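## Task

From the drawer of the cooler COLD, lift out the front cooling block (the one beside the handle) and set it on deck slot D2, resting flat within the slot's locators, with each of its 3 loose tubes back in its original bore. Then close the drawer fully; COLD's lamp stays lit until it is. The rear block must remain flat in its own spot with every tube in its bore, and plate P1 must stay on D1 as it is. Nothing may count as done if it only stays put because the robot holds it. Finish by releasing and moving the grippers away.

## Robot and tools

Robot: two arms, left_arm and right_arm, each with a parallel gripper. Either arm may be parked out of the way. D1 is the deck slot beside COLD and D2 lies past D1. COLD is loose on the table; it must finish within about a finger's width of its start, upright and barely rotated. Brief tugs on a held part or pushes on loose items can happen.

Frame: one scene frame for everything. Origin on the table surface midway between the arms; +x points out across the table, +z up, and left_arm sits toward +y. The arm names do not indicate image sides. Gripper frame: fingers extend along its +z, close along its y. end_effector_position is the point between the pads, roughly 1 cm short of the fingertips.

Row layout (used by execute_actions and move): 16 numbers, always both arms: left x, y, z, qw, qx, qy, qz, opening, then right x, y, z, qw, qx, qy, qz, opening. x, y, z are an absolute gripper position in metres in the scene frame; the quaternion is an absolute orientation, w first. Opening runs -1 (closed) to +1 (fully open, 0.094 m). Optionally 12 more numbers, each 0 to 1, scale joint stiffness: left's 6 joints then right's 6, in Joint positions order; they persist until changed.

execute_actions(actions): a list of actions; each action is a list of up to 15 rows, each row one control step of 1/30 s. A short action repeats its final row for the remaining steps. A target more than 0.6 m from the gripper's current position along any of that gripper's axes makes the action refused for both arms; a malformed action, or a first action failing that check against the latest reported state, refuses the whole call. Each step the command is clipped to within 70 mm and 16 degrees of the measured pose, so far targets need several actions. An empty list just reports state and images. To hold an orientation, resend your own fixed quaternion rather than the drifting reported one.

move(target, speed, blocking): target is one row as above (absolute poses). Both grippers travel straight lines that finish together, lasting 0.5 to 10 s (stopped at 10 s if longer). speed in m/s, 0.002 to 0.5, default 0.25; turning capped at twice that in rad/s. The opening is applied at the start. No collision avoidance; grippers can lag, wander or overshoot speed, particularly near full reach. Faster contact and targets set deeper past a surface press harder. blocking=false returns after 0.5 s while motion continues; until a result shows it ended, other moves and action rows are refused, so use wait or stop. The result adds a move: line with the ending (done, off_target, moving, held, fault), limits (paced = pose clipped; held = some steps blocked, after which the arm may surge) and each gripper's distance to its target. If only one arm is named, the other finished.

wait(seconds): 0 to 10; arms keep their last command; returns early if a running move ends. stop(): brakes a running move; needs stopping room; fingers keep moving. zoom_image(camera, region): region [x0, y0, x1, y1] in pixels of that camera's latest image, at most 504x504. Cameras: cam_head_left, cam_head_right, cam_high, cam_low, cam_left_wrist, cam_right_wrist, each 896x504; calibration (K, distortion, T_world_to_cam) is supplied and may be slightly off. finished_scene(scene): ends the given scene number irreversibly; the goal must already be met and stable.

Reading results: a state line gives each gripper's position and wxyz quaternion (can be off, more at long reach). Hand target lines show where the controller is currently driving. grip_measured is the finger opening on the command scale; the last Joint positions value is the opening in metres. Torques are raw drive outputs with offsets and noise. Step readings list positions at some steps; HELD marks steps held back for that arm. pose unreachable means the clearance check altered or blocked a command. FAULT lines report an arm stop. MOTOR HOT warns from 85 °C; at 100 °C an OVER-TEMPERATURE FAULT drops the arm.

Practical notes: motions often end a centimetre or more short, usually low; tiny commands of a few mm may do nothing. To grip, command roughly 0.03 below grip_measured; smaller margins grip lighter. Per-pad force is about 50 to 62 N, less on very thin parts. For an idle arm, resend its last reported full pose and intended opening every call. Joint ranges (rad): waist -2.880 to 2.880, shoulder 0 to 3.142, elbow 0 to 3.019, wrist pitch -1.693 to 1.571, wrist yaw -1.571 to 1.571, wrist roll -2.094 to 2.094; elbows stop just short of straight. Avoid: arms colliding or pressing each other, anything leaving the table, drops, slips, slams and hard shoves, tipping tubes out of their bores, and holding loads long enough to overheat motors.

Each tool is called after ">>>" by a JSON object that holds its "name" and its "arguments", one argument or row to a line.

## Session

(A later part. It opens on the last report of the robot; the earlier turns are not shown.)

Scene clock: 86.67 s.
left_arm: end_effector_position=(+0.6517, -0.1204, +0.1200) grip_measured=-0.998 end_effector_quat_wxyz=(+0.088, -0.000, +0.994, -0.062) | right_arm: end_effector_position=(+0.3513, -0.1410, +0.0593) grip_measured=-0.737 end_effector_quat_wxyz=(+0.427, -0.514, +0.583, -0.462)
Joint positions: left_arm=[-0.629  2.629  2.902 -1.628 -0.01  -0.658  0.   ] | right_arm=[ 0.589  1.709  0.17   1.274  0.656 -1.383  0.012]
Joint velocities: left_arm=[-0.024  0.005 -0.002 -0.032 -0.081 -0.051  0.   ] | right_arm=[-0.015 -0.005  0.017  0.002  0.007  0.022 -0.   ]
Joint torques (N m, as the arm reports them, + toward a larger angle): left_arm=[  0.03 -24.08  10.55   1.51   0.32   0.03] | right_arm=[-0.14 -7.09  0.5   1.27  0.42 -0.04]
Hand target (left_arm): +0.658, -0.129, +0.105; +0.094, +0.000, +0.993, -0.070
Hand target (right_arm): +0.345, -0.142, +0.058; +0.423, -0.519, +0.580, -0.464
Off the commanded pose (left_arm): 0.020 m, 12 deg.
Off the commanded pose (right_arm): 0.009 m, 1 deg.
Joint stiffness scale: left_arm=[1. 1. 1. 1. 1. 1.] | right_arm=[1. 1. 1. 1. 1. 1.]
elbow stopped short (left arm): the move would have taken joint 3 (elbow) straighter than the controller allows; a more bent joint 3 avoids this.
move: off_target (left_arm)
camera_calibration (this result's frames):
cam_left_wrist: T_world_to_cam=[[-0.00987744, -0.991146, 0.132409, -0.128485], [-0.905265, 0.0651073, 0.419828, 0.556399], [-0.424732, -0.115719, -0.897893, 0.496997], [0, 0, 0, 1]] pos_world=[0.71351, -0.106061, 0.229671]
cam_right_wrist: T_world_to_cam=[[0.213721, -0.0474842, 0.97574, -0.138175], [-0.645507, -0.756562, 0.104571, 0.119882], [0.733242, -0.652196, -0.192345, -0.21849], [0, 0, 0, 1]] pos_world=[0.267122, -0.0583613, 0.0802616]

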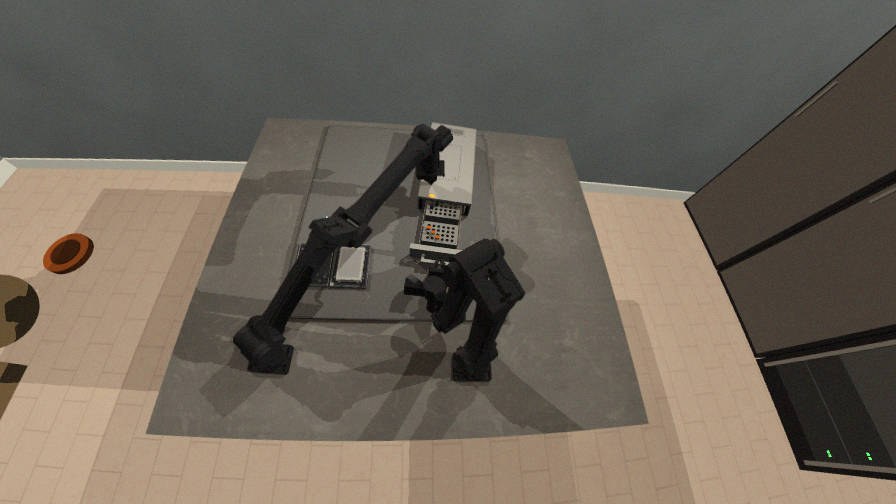

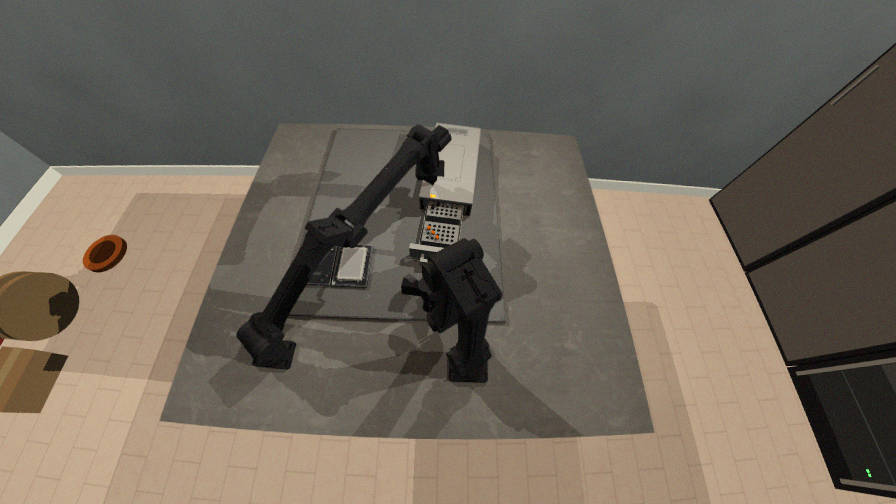

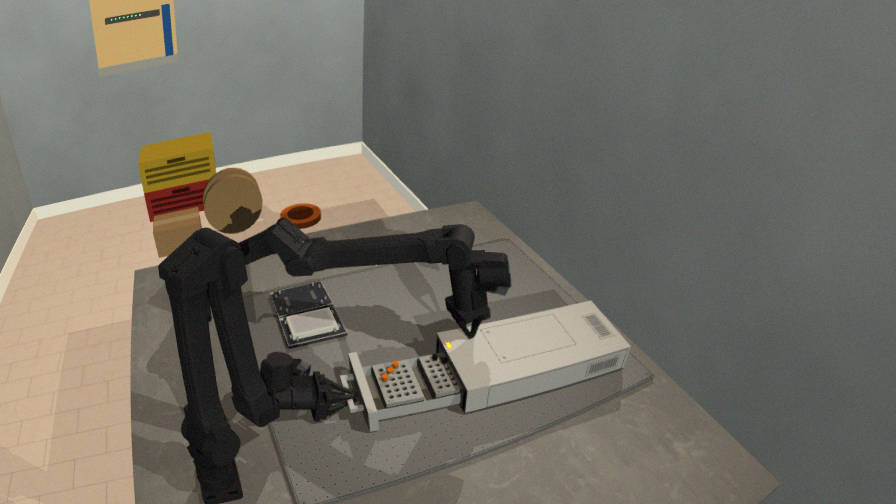

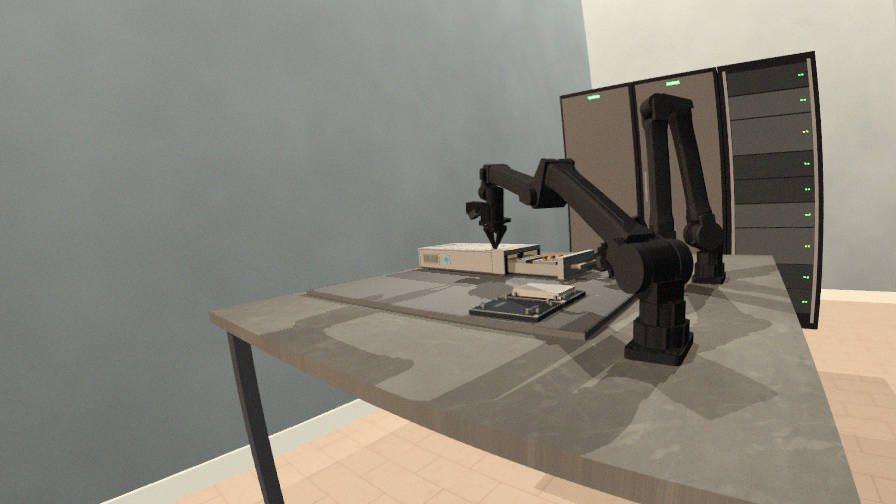

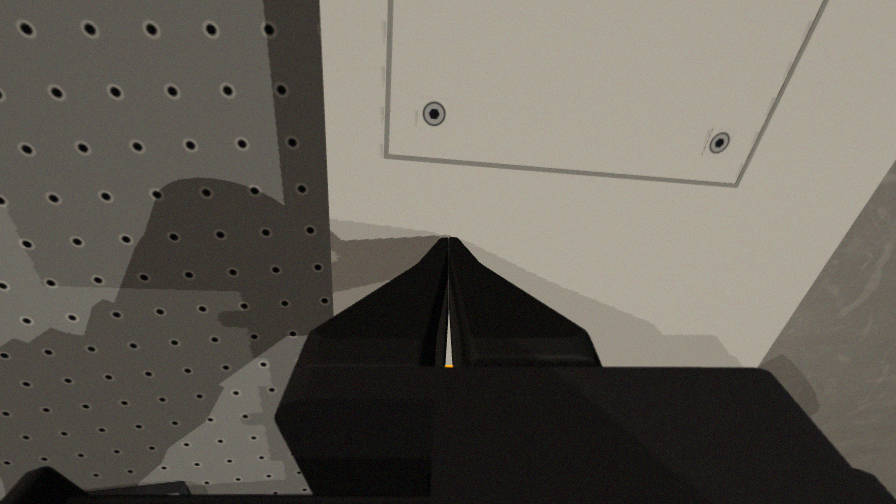

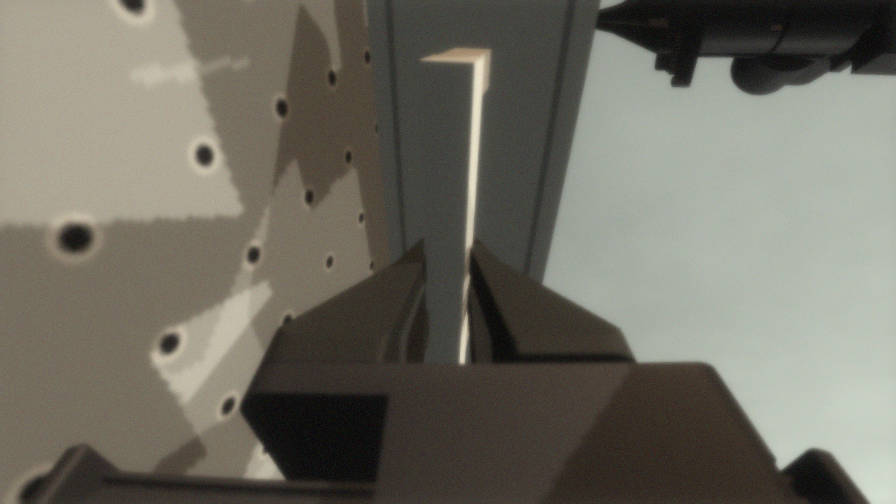

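>>> {"name": "move", "arguments": {
  "target": [0.465,-0.15,0.2,0,0.743,0.669,0,1,0.345,-0.145,0.064,-0.422,0.52,-0.577,0.468,-1],
  "speed": 0.15
}}

Scene clock: 96.70 s.
left_arm: end_effector_position=(+0.4737, -0.1482, +0.1883) grip_measured=+0.999 end_effector_quat_wxyz=(+0.013, +0.735, +0.678, -0.003) | right_arm: end_effector_position=(+0.3498, -0.1408, +0.0598) grip_measured=-0.737 end_effector_quat_wxyz=(+0.429, -0.515, +0.583, -0.459)
Joint positions: left_arm=[-0.815  2.233  2.356 -1.667  0.005  0.807  0.094] | right_arm=[ 0.589  1.7    0.165  1.268  0.649 -1.381  0.012]
Joint velocities: left_arm=[ 0.015  0.005 -0.012 -0.017 -0.066  0.022  0.   ] | right_arm=[-0.024  0.005 -0.002 -0.012  0.007 -0.051  0.   ]
Joint torques (N m, as the arm reports them, + toward a larger angle): left_arm=[ -0.71 -25.81   7.48  -0.61   0.06   0.13] | right_arm=[-0.73 -9.24  0.62  0.78  0.48 -0.23]
Hand target (left_arm): +0.465, -0.149, +0.199; +0.013, +0.743, +0.669, -0.001
Hand target (right_arm): +0.345, -0.145, +0.064; +0.422, -0.520, +0.577, -0.468
Off the commanded pose (left_arm): 0.015 m, 2 deg.
Off the commanded pose (right_arm): 0.008 m, 1 deg.
Joint stiffness scale: left_arm=[1. 1. 1. 1. 1. 1.] | right_arm=[1. 1. 1. 1. 1. 1.]
joint sent to its limit (left arm) — the command would take joint 4 (wrist pitch) past its lower limit, so that joint was sent only as far as its limit.
move: off_target (left_arm)
camera_calibration (this result's frames):
cam_left_wrist: T_world_to_cam=[[-0.996848, 0.0790306, -0.00698743, 0.485481], [0.0616773, 0.827327, 0.558324, -0.00282425], [0.0499056, 0.556134, -0.829593, 0.34134], [0, 0, 0, 1]] pos_world=[0.46709, -0.225862, 0.288142]
cam_right_wrist: T_world_to_cam=[[0.216349, -0.049193, 0.975076, -0.139502], [-0.640376, -0.76103, 0.103692, 0.116665], [0.736961, -0.646849, -0.19615, -0.217471], [0, 0, 0, 1]] pos_world=[0.265159, -0.0587478, 0.0812713]

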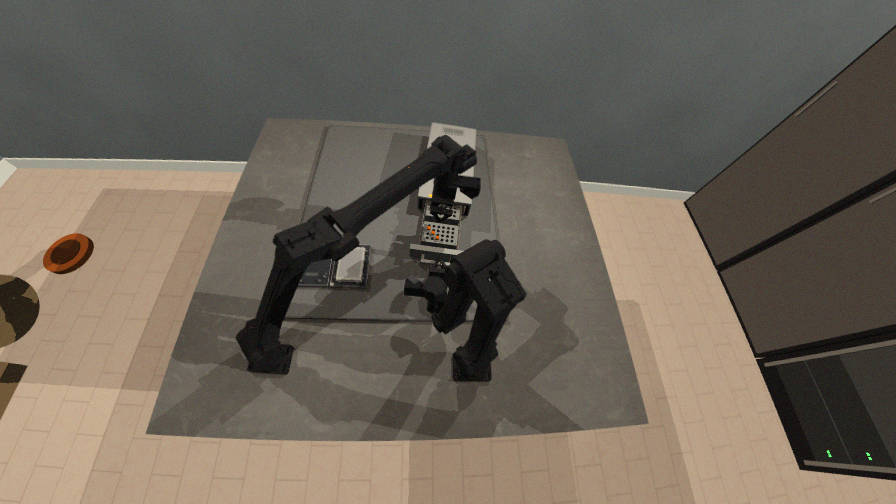

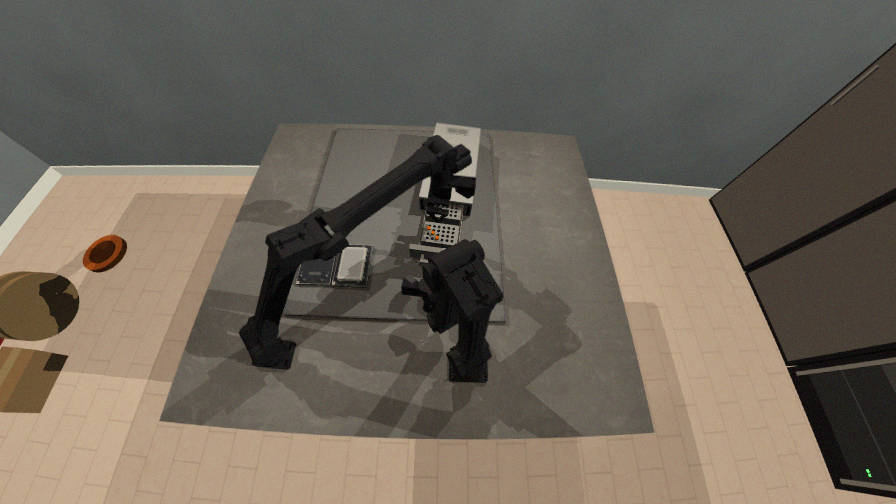

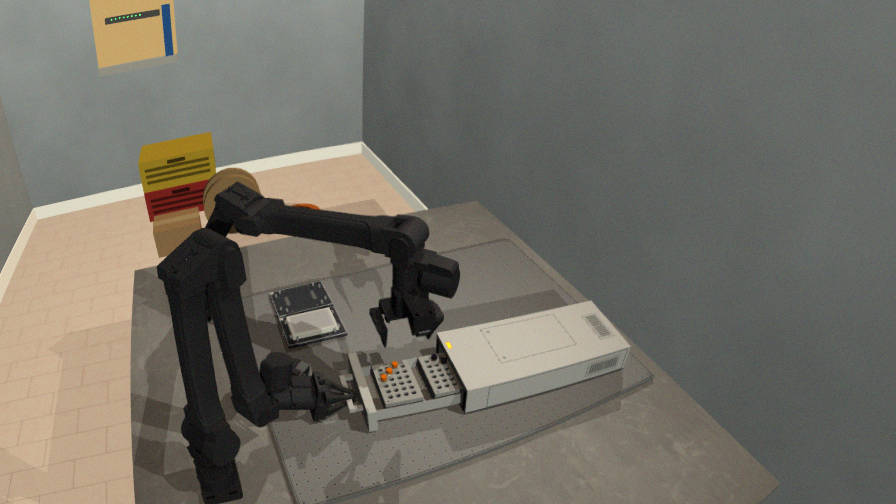

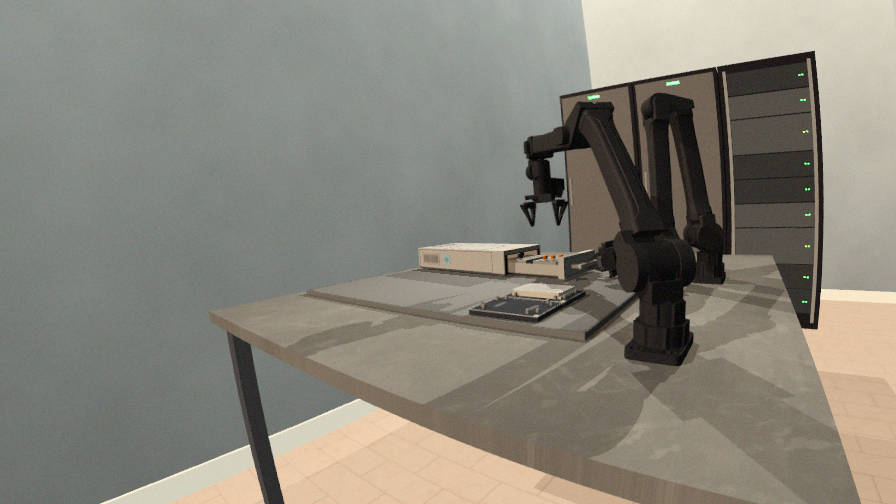

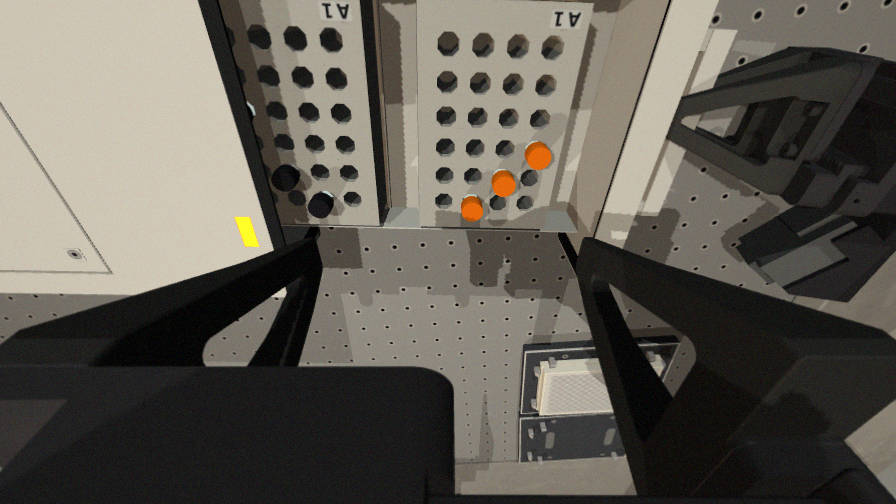

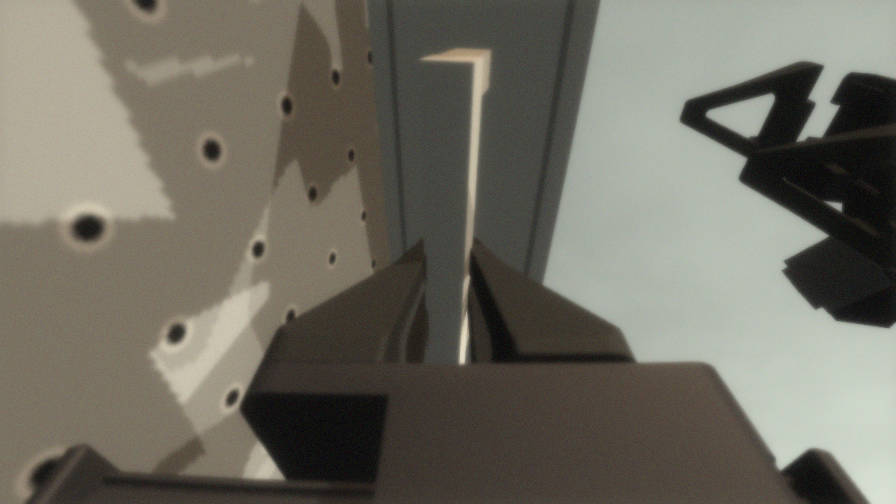

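>>> {"name": "move", "arguments": {
  "target": [0.44,-0.16,0.135,0,0.743,0.669,0,1,0.345,-0.145,0.064,-0.422,0.52,-0.577,0.468,-1],
  "speed": 0.1
}}

Scene clock: 101.13 s.
left_arm: end_effector_position=(+0.4400, -0.1542, +0.1231) grip_measured=+0.999 end_effector_quat_wxyz=(-0.018, +0.745, +0.667, -0.002) | right_arm: end_effector_position=(+0.3499, -0.1406, +0.0598) grip_measured=-0.737 end_effector_quat_wxyz=(+0.430, -0.515, +0.583, -0.459)
Joint positions: left_arm=[-0.858  2.217  2.157 -1.546  0.005  0.792  0.094] | right_arm=[ 0.589  1.7    0.165  1.268  0.648 -1.379  0.012]
Joint velocities: left_arm=[ 0.005 -0.005 -0.002  0.017 -0.022 -0.007 -0.001] | right_arm=[ 0.005 -0.005  0.012 -0.002 -0.037 -0.051  0.001]
Joint torques (N m, as the arm reports them, + toward a larger angle): left_arm=[ -0.34 -25.82   7.81   0.74   0.07  -0.08] | right_arm=[-0.76 -9.19  0.61  0.8   0.51 -0.25]
Hand target (left_arm): +0.440, -0.160, +0.135; +0.000, +0.743, +0.669, -0.001
Hand target (right_arm): +0.345, -0.145, +0.064; +0.422, -0.520, +0.577, -0.468
Off the commanded pose (left_arm): 0.013 m, 2 deg.
Off the commanded pose (right_arm): 0.008 m, 2 deg.
Joint stiffness scale: left_arm=[1. 1. 1. 1. 1. 1.] | right_arm=[1. 1. 1. 1. 1. 1.]
move: off_target (left_arm)
camera_calibration (this result's frames):
cam_left_wrist: T_world_to_cam=[[-0.993625, 0.106406, 0.0372339, 0.449308], [0.107663, 0.79775, 0.593299, 0.0115169], [0.0334274, 0.593525, -0.804121, 0.302172], [0, 0, 0, 1]] pos_world=[0.435103, -0.236343, 0.21942]
cam_right_wrist: T_world_to_cam=[[0.216371, -0.0510984, 0.974973, -0.139734], [-0.639842, -0.761697, 0.102076, 0.116639], [0.737419, -0.645915, -0.197504, -0.217308], [0, 0, 0, 1]] pos_world=[0.265112, -0.058659, 0.0814118]

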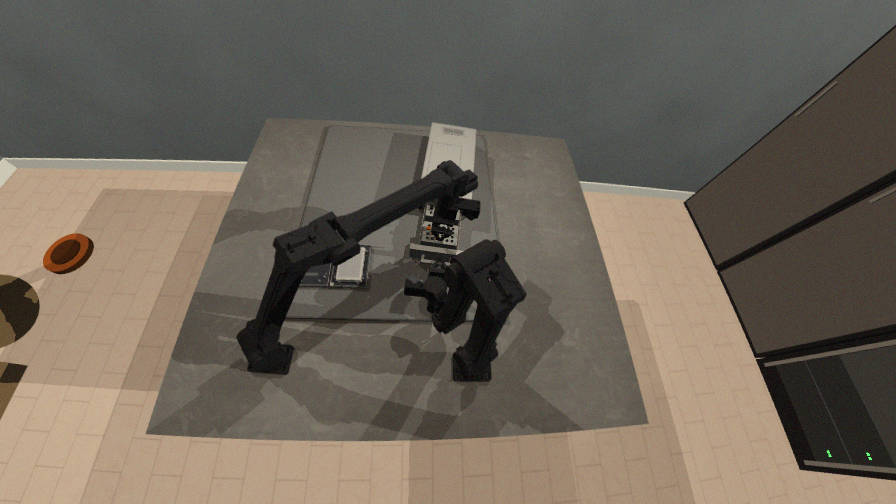

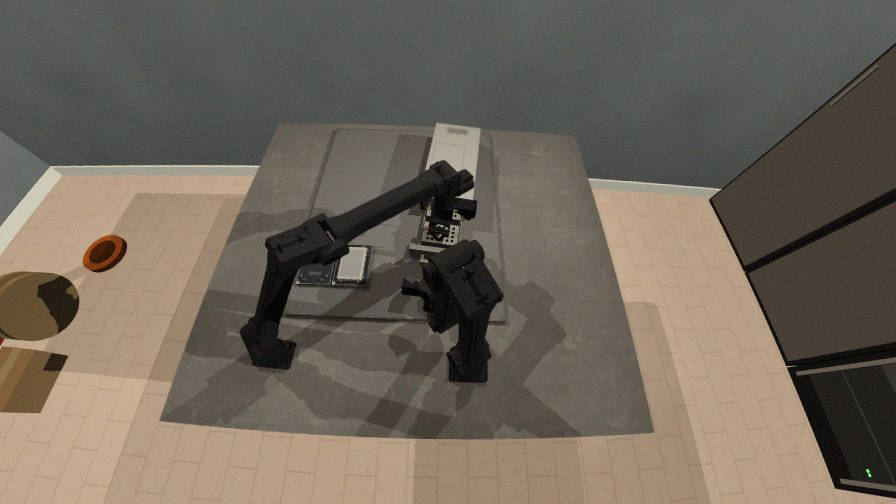

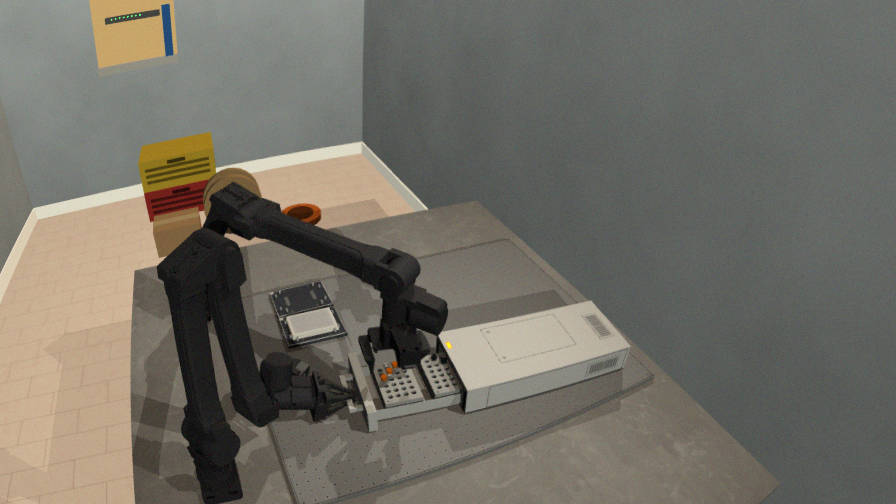

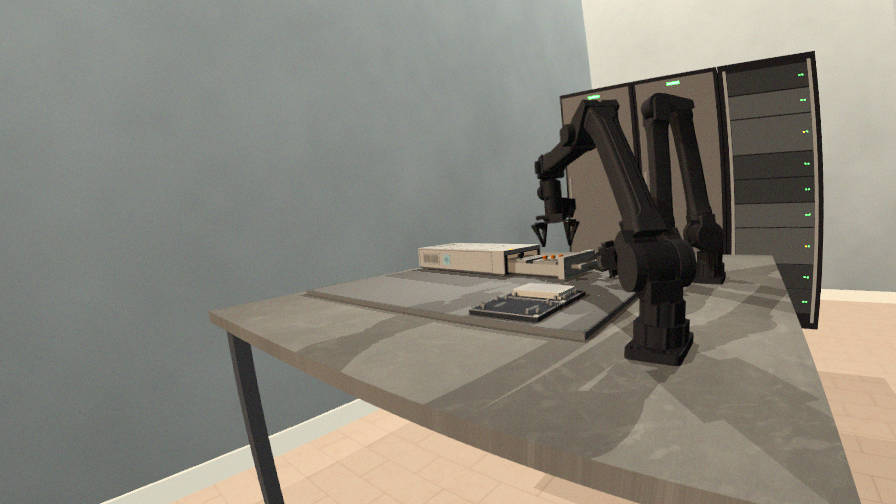

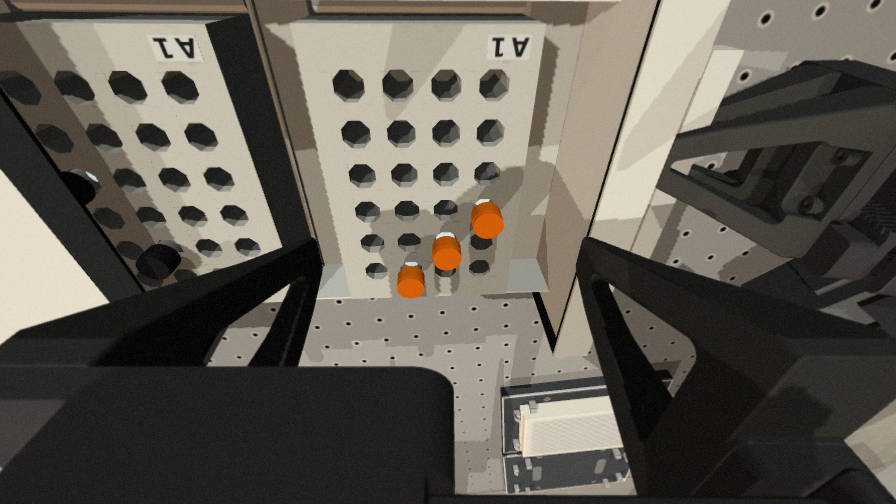

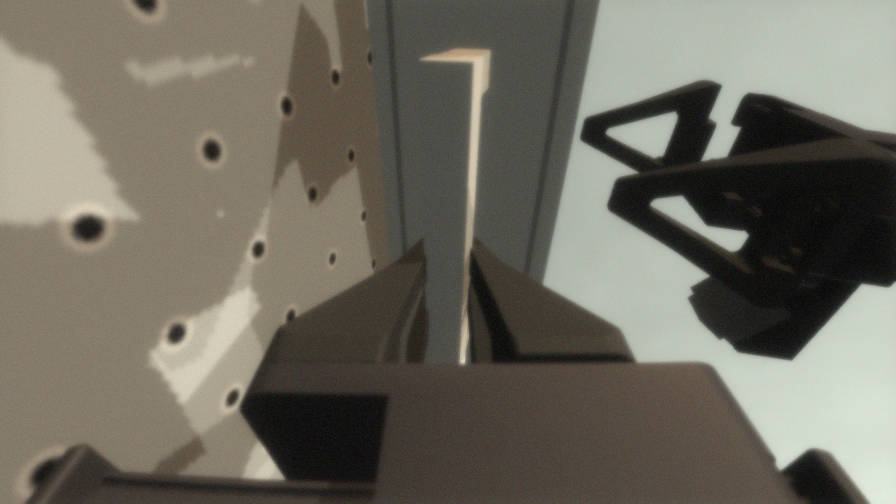

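>>> {"name": "move", "arguments": {
  "target": [0.447,-0.172,0.10,0,0.75,0.661,0,1,0.345,-0.145,0.064,-0.422,0.52,-0.577,0.468,-1],
  "speed": 0.06
}}

Scene clock: 104.20 s.
left_arm: end_effector_position=(+0.4473, -0.1631, +0.1077) grip_measured=+0.999 end_effector_quat_wxyz=(-0.005, +0.745, +0.668, -0.002) | right_arm: end_effector_position=(+0.3499, -0.1406, +0.0598) grip_measured=-0.737 end_effector_quat_wxyz=(+0.430, -0.515, +0.583, -0.459)
Joint positions: left_arm=[-0.858  2.24   2.157 -1.497  0.005  0.792  0.094] | right_arm=[ 0.589  1.7    0.165  1.268  0.648 -1.378  0.012]
Joint velocities: left_arm=[-0.024  0.005 -0.002 -0.002 -0.007  0.007  0.001] | right_arm=[-0.015 -0.005 -0.007 -0.017  0.007 -0.007 -0.   ]
Joint torques (N m, as the arm reports them, + toward a larger angle): left_arm=[ -0.56 -22.41   8.3    0.78   0.06   0.1 ] | right_arm=[-0.74 -9.22  0.61  0.81  0.51 -0.25]
Hand target (left_arm): +0.447, -0.172, +0.100; +0.000, +0.750, +0.661, -0.000
Hand target (right_arm): +0.345, -0.145, +0.064; +0.422, -0.520, +0.577, -0.468
Off the commanded pose (left_arm): 0.012 m, 1 deg.
Off the commanded pose (right_arm): 0.008 m, 2 deg.
Joint stiffness scale: left_arm=[1. 1. 1. 1. 1. 1.] | right_arm=[1. 1. 1. 1. 1. 1.]
move: off_target (left_arm)
camera_calibration (this result's frames):
cam_left_wrist: T_world_to_cam=[[-0.99412, 0.106586, 0.0190897, 0.460289], [0.0979005, 0.809409, 0.579027, 0.0348292], [0.0462645, 0.577491, -0.815085, 0.287693], [0, 0, 0, 1]] pos_world=[0.440863, -0.243391, 0.205541]
cam_right_wrist: T_world_to_cam=[[0.216332, -0.0514778, 0.974962, -0.139774], [-0.639906, -0.761684, 0.101771, 0.116682], [0.737374, -0.645901, -0.197718, -0.217278], [0, 0, 0, 1]] pos_world=[0.265118, -0.0586603, 0.0814393]

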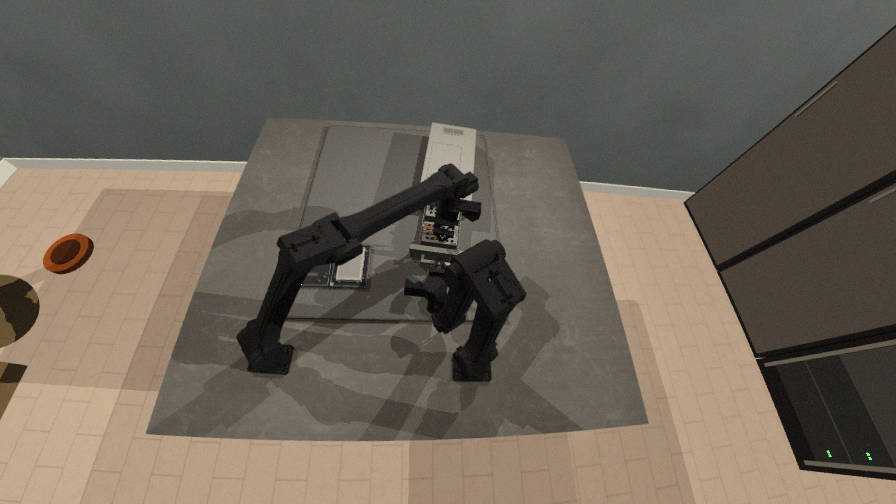

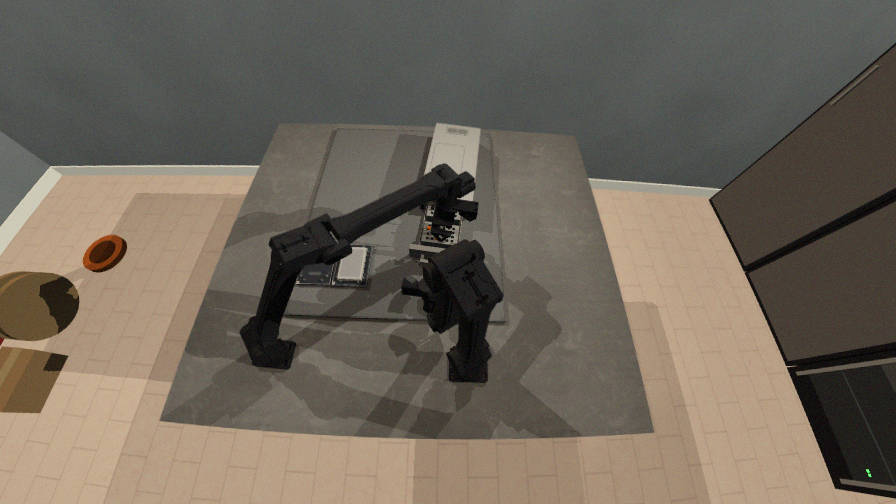

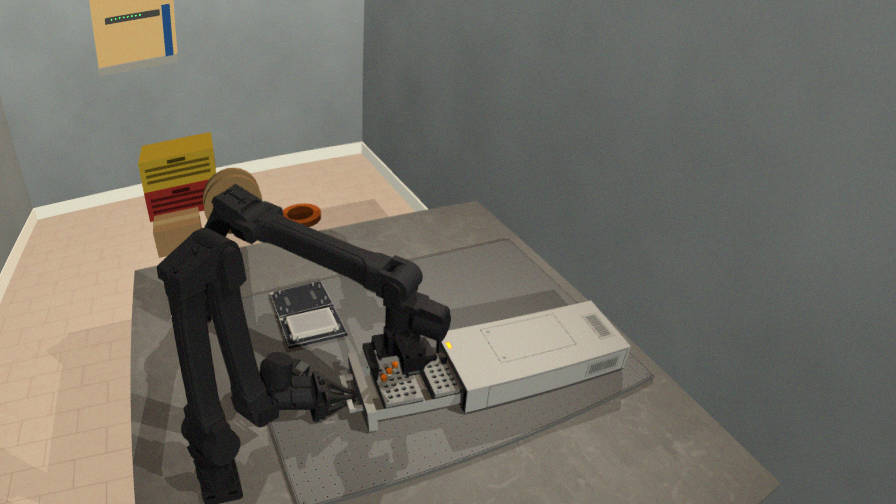

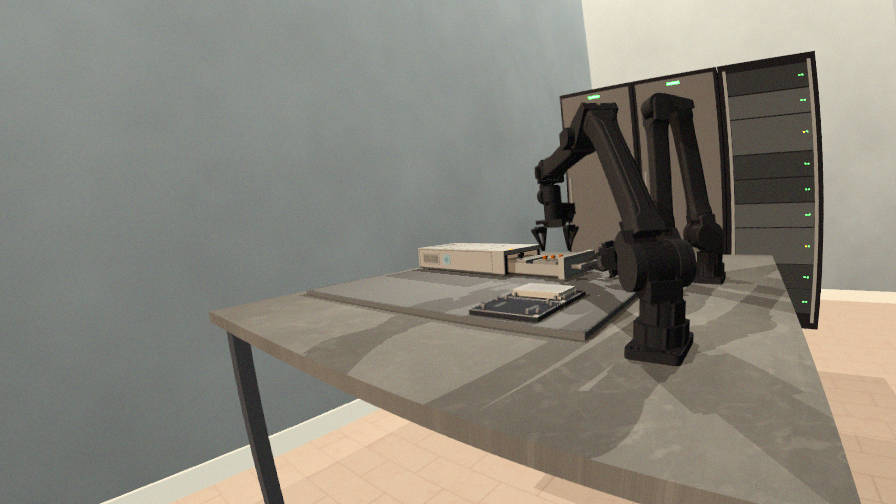

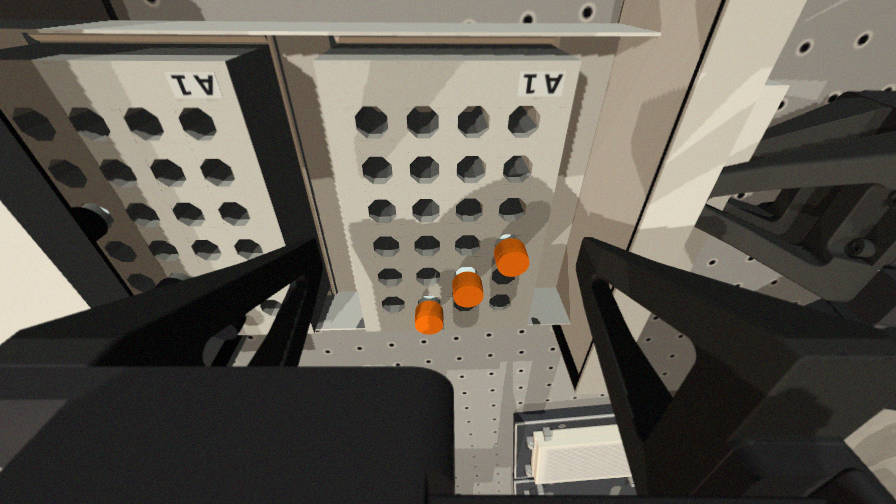

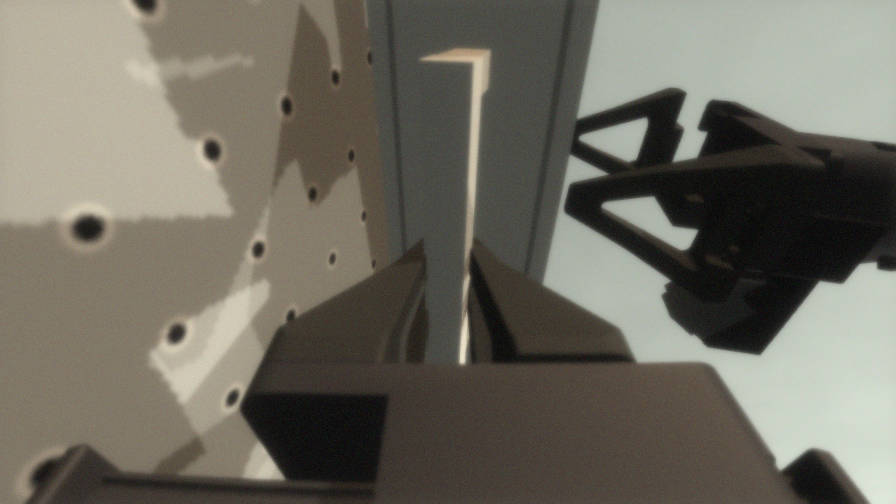

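Centered. Descend.

>>> {"name": "move", "arguments": {
  "target": [0.447,-0.172,0.05,0,0.75,0.661,0,1,0.345,-0.145,0.064,-0.422,0.52,-0.577,0.468,-1],
  "speed": 0.05
}}

Scene clock: 107.20 s.
left_arm: end_effector_position=(+0.4495, -0.1658, +0.0607) grip_measured=+0.999 end_effector_quat_wxyz=(-0.001, +0.745, +0.668, -0.003) | right_arm: end_effector_position=(+0.3499, -0.1406, +0.0598) grip_measured=-0.737 end_effector_quat_wxyz=(+0.430, -0.515, +0.583, -0.459)
Joint positions: left_arm=[-0.858  2.267  2.081 -1.386  0.005  0.792  0.094] | right_arm=[ 0.589  1.7    0.165  1.268  0.648 -1.378  0.012]
Joint velocities: left_arm=[-0.005  0.005 -0.012 -0.032  0.022  0.037  0.   ] | right_arm=[-0.015  0.005 -0.012 -0.007 -0.037  0.022  0.   ]
Joint torques (N m, as the arm reports them, + toward a larger angle): left_arm=[ -0.54 -22.33   7.51   0.86   0.05   0.11] | right_arm=[-0.74 -9.21  0.61  0.8   0.51 -0.25]
Hand target (left_arm): +0.447, -0.172, +0.050; -0.000, +0.750, +0.661, -0.000
Hand target (right_arm): +0.345, -0.145, +0.064; +0.422, -0.520, +0.577, -0.468
Off the commanded pose (left_arm): 0.013 m, 1 deg.
Off the commanded pose (right_arm): 0.008 m, 2 deg.
Joint stiffness scale: left_arm=[1. 1. 1. 1. 1. 1.] | right_arm=[1. 1. 1. 1. 1. 1.]
move: off_target (left_arm)
camera_calibration (this result's frames):
cam_left_wrist: T_world_to_cam=[[-0.994202, 0.106687, 0.0134021, 0.464039], [0.0949854, 0.812994, 0.574472, 0.066198], [0.0503926, 0.572415, -0.818414, 0.248314], [0, 0, 0, 1]] pos_world=[0.442548, -0.245464, 0.158976]
cam_right_wrist: T_world_to_cam=[[0.216294, -0.0518571, 0.97495, -0.139813], [-0.639971, -0.76167, 0.101466, 0.116725], [0.737329, -0.645886, -0.197932, -0.217247], [0, 0, 0, 1]] pos_world=[0.265124, -0.0586615, 0.0814667]

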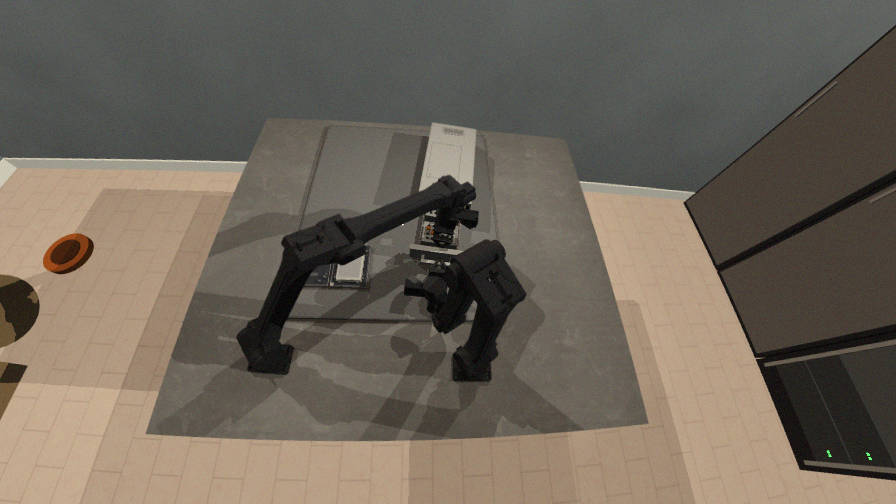

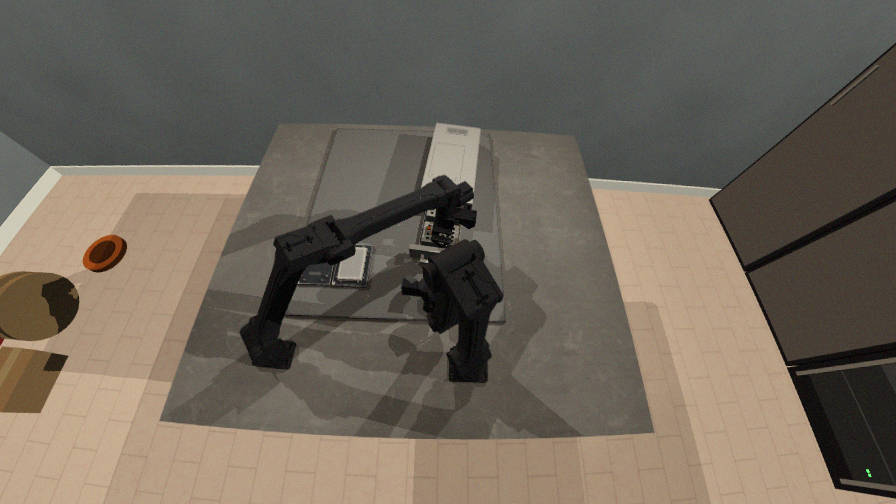

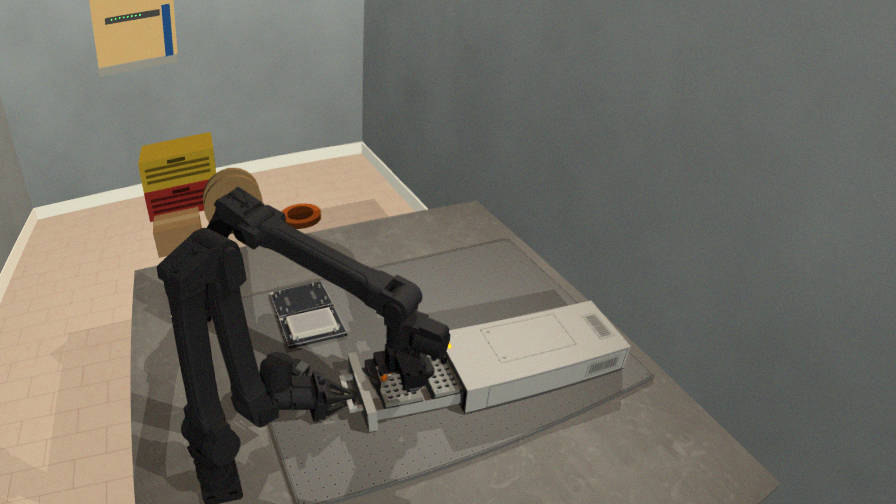

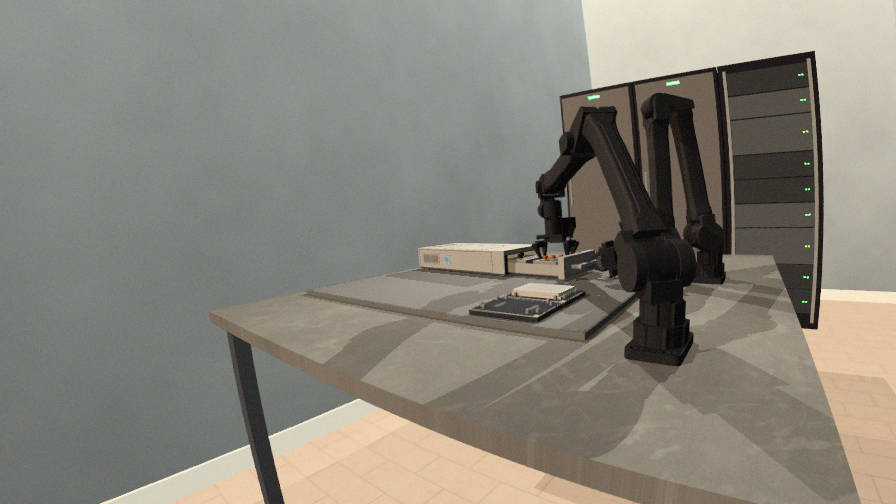

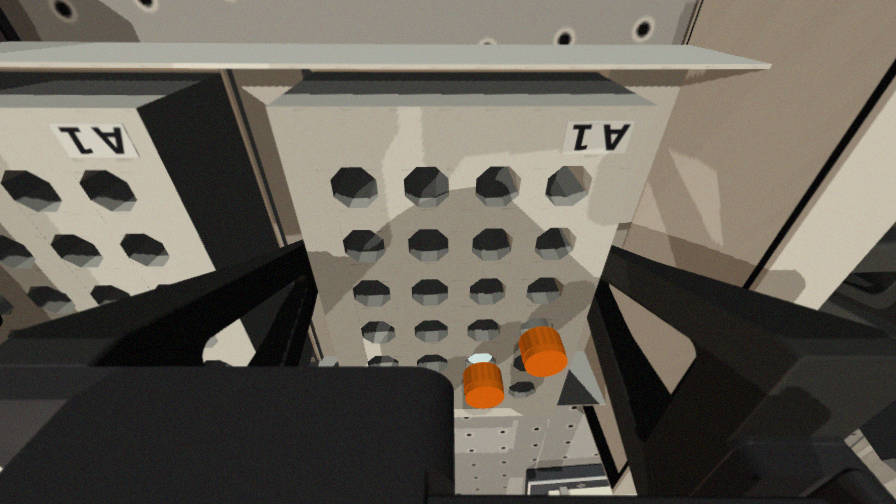

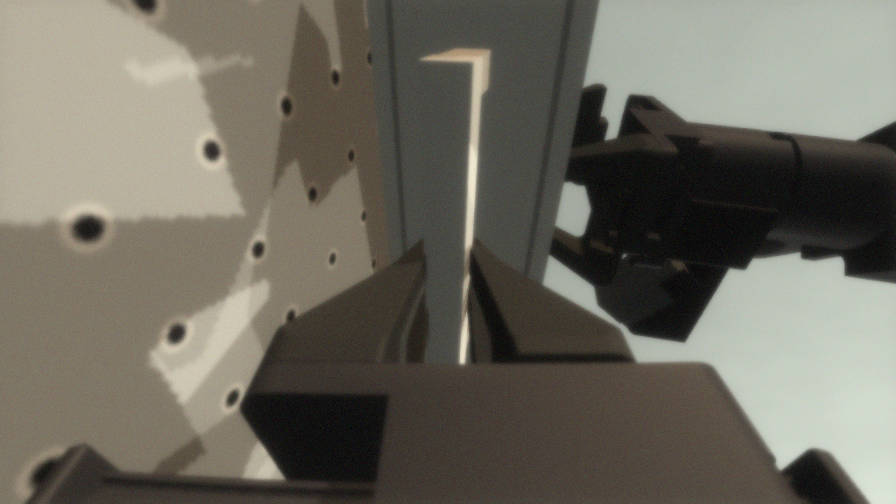

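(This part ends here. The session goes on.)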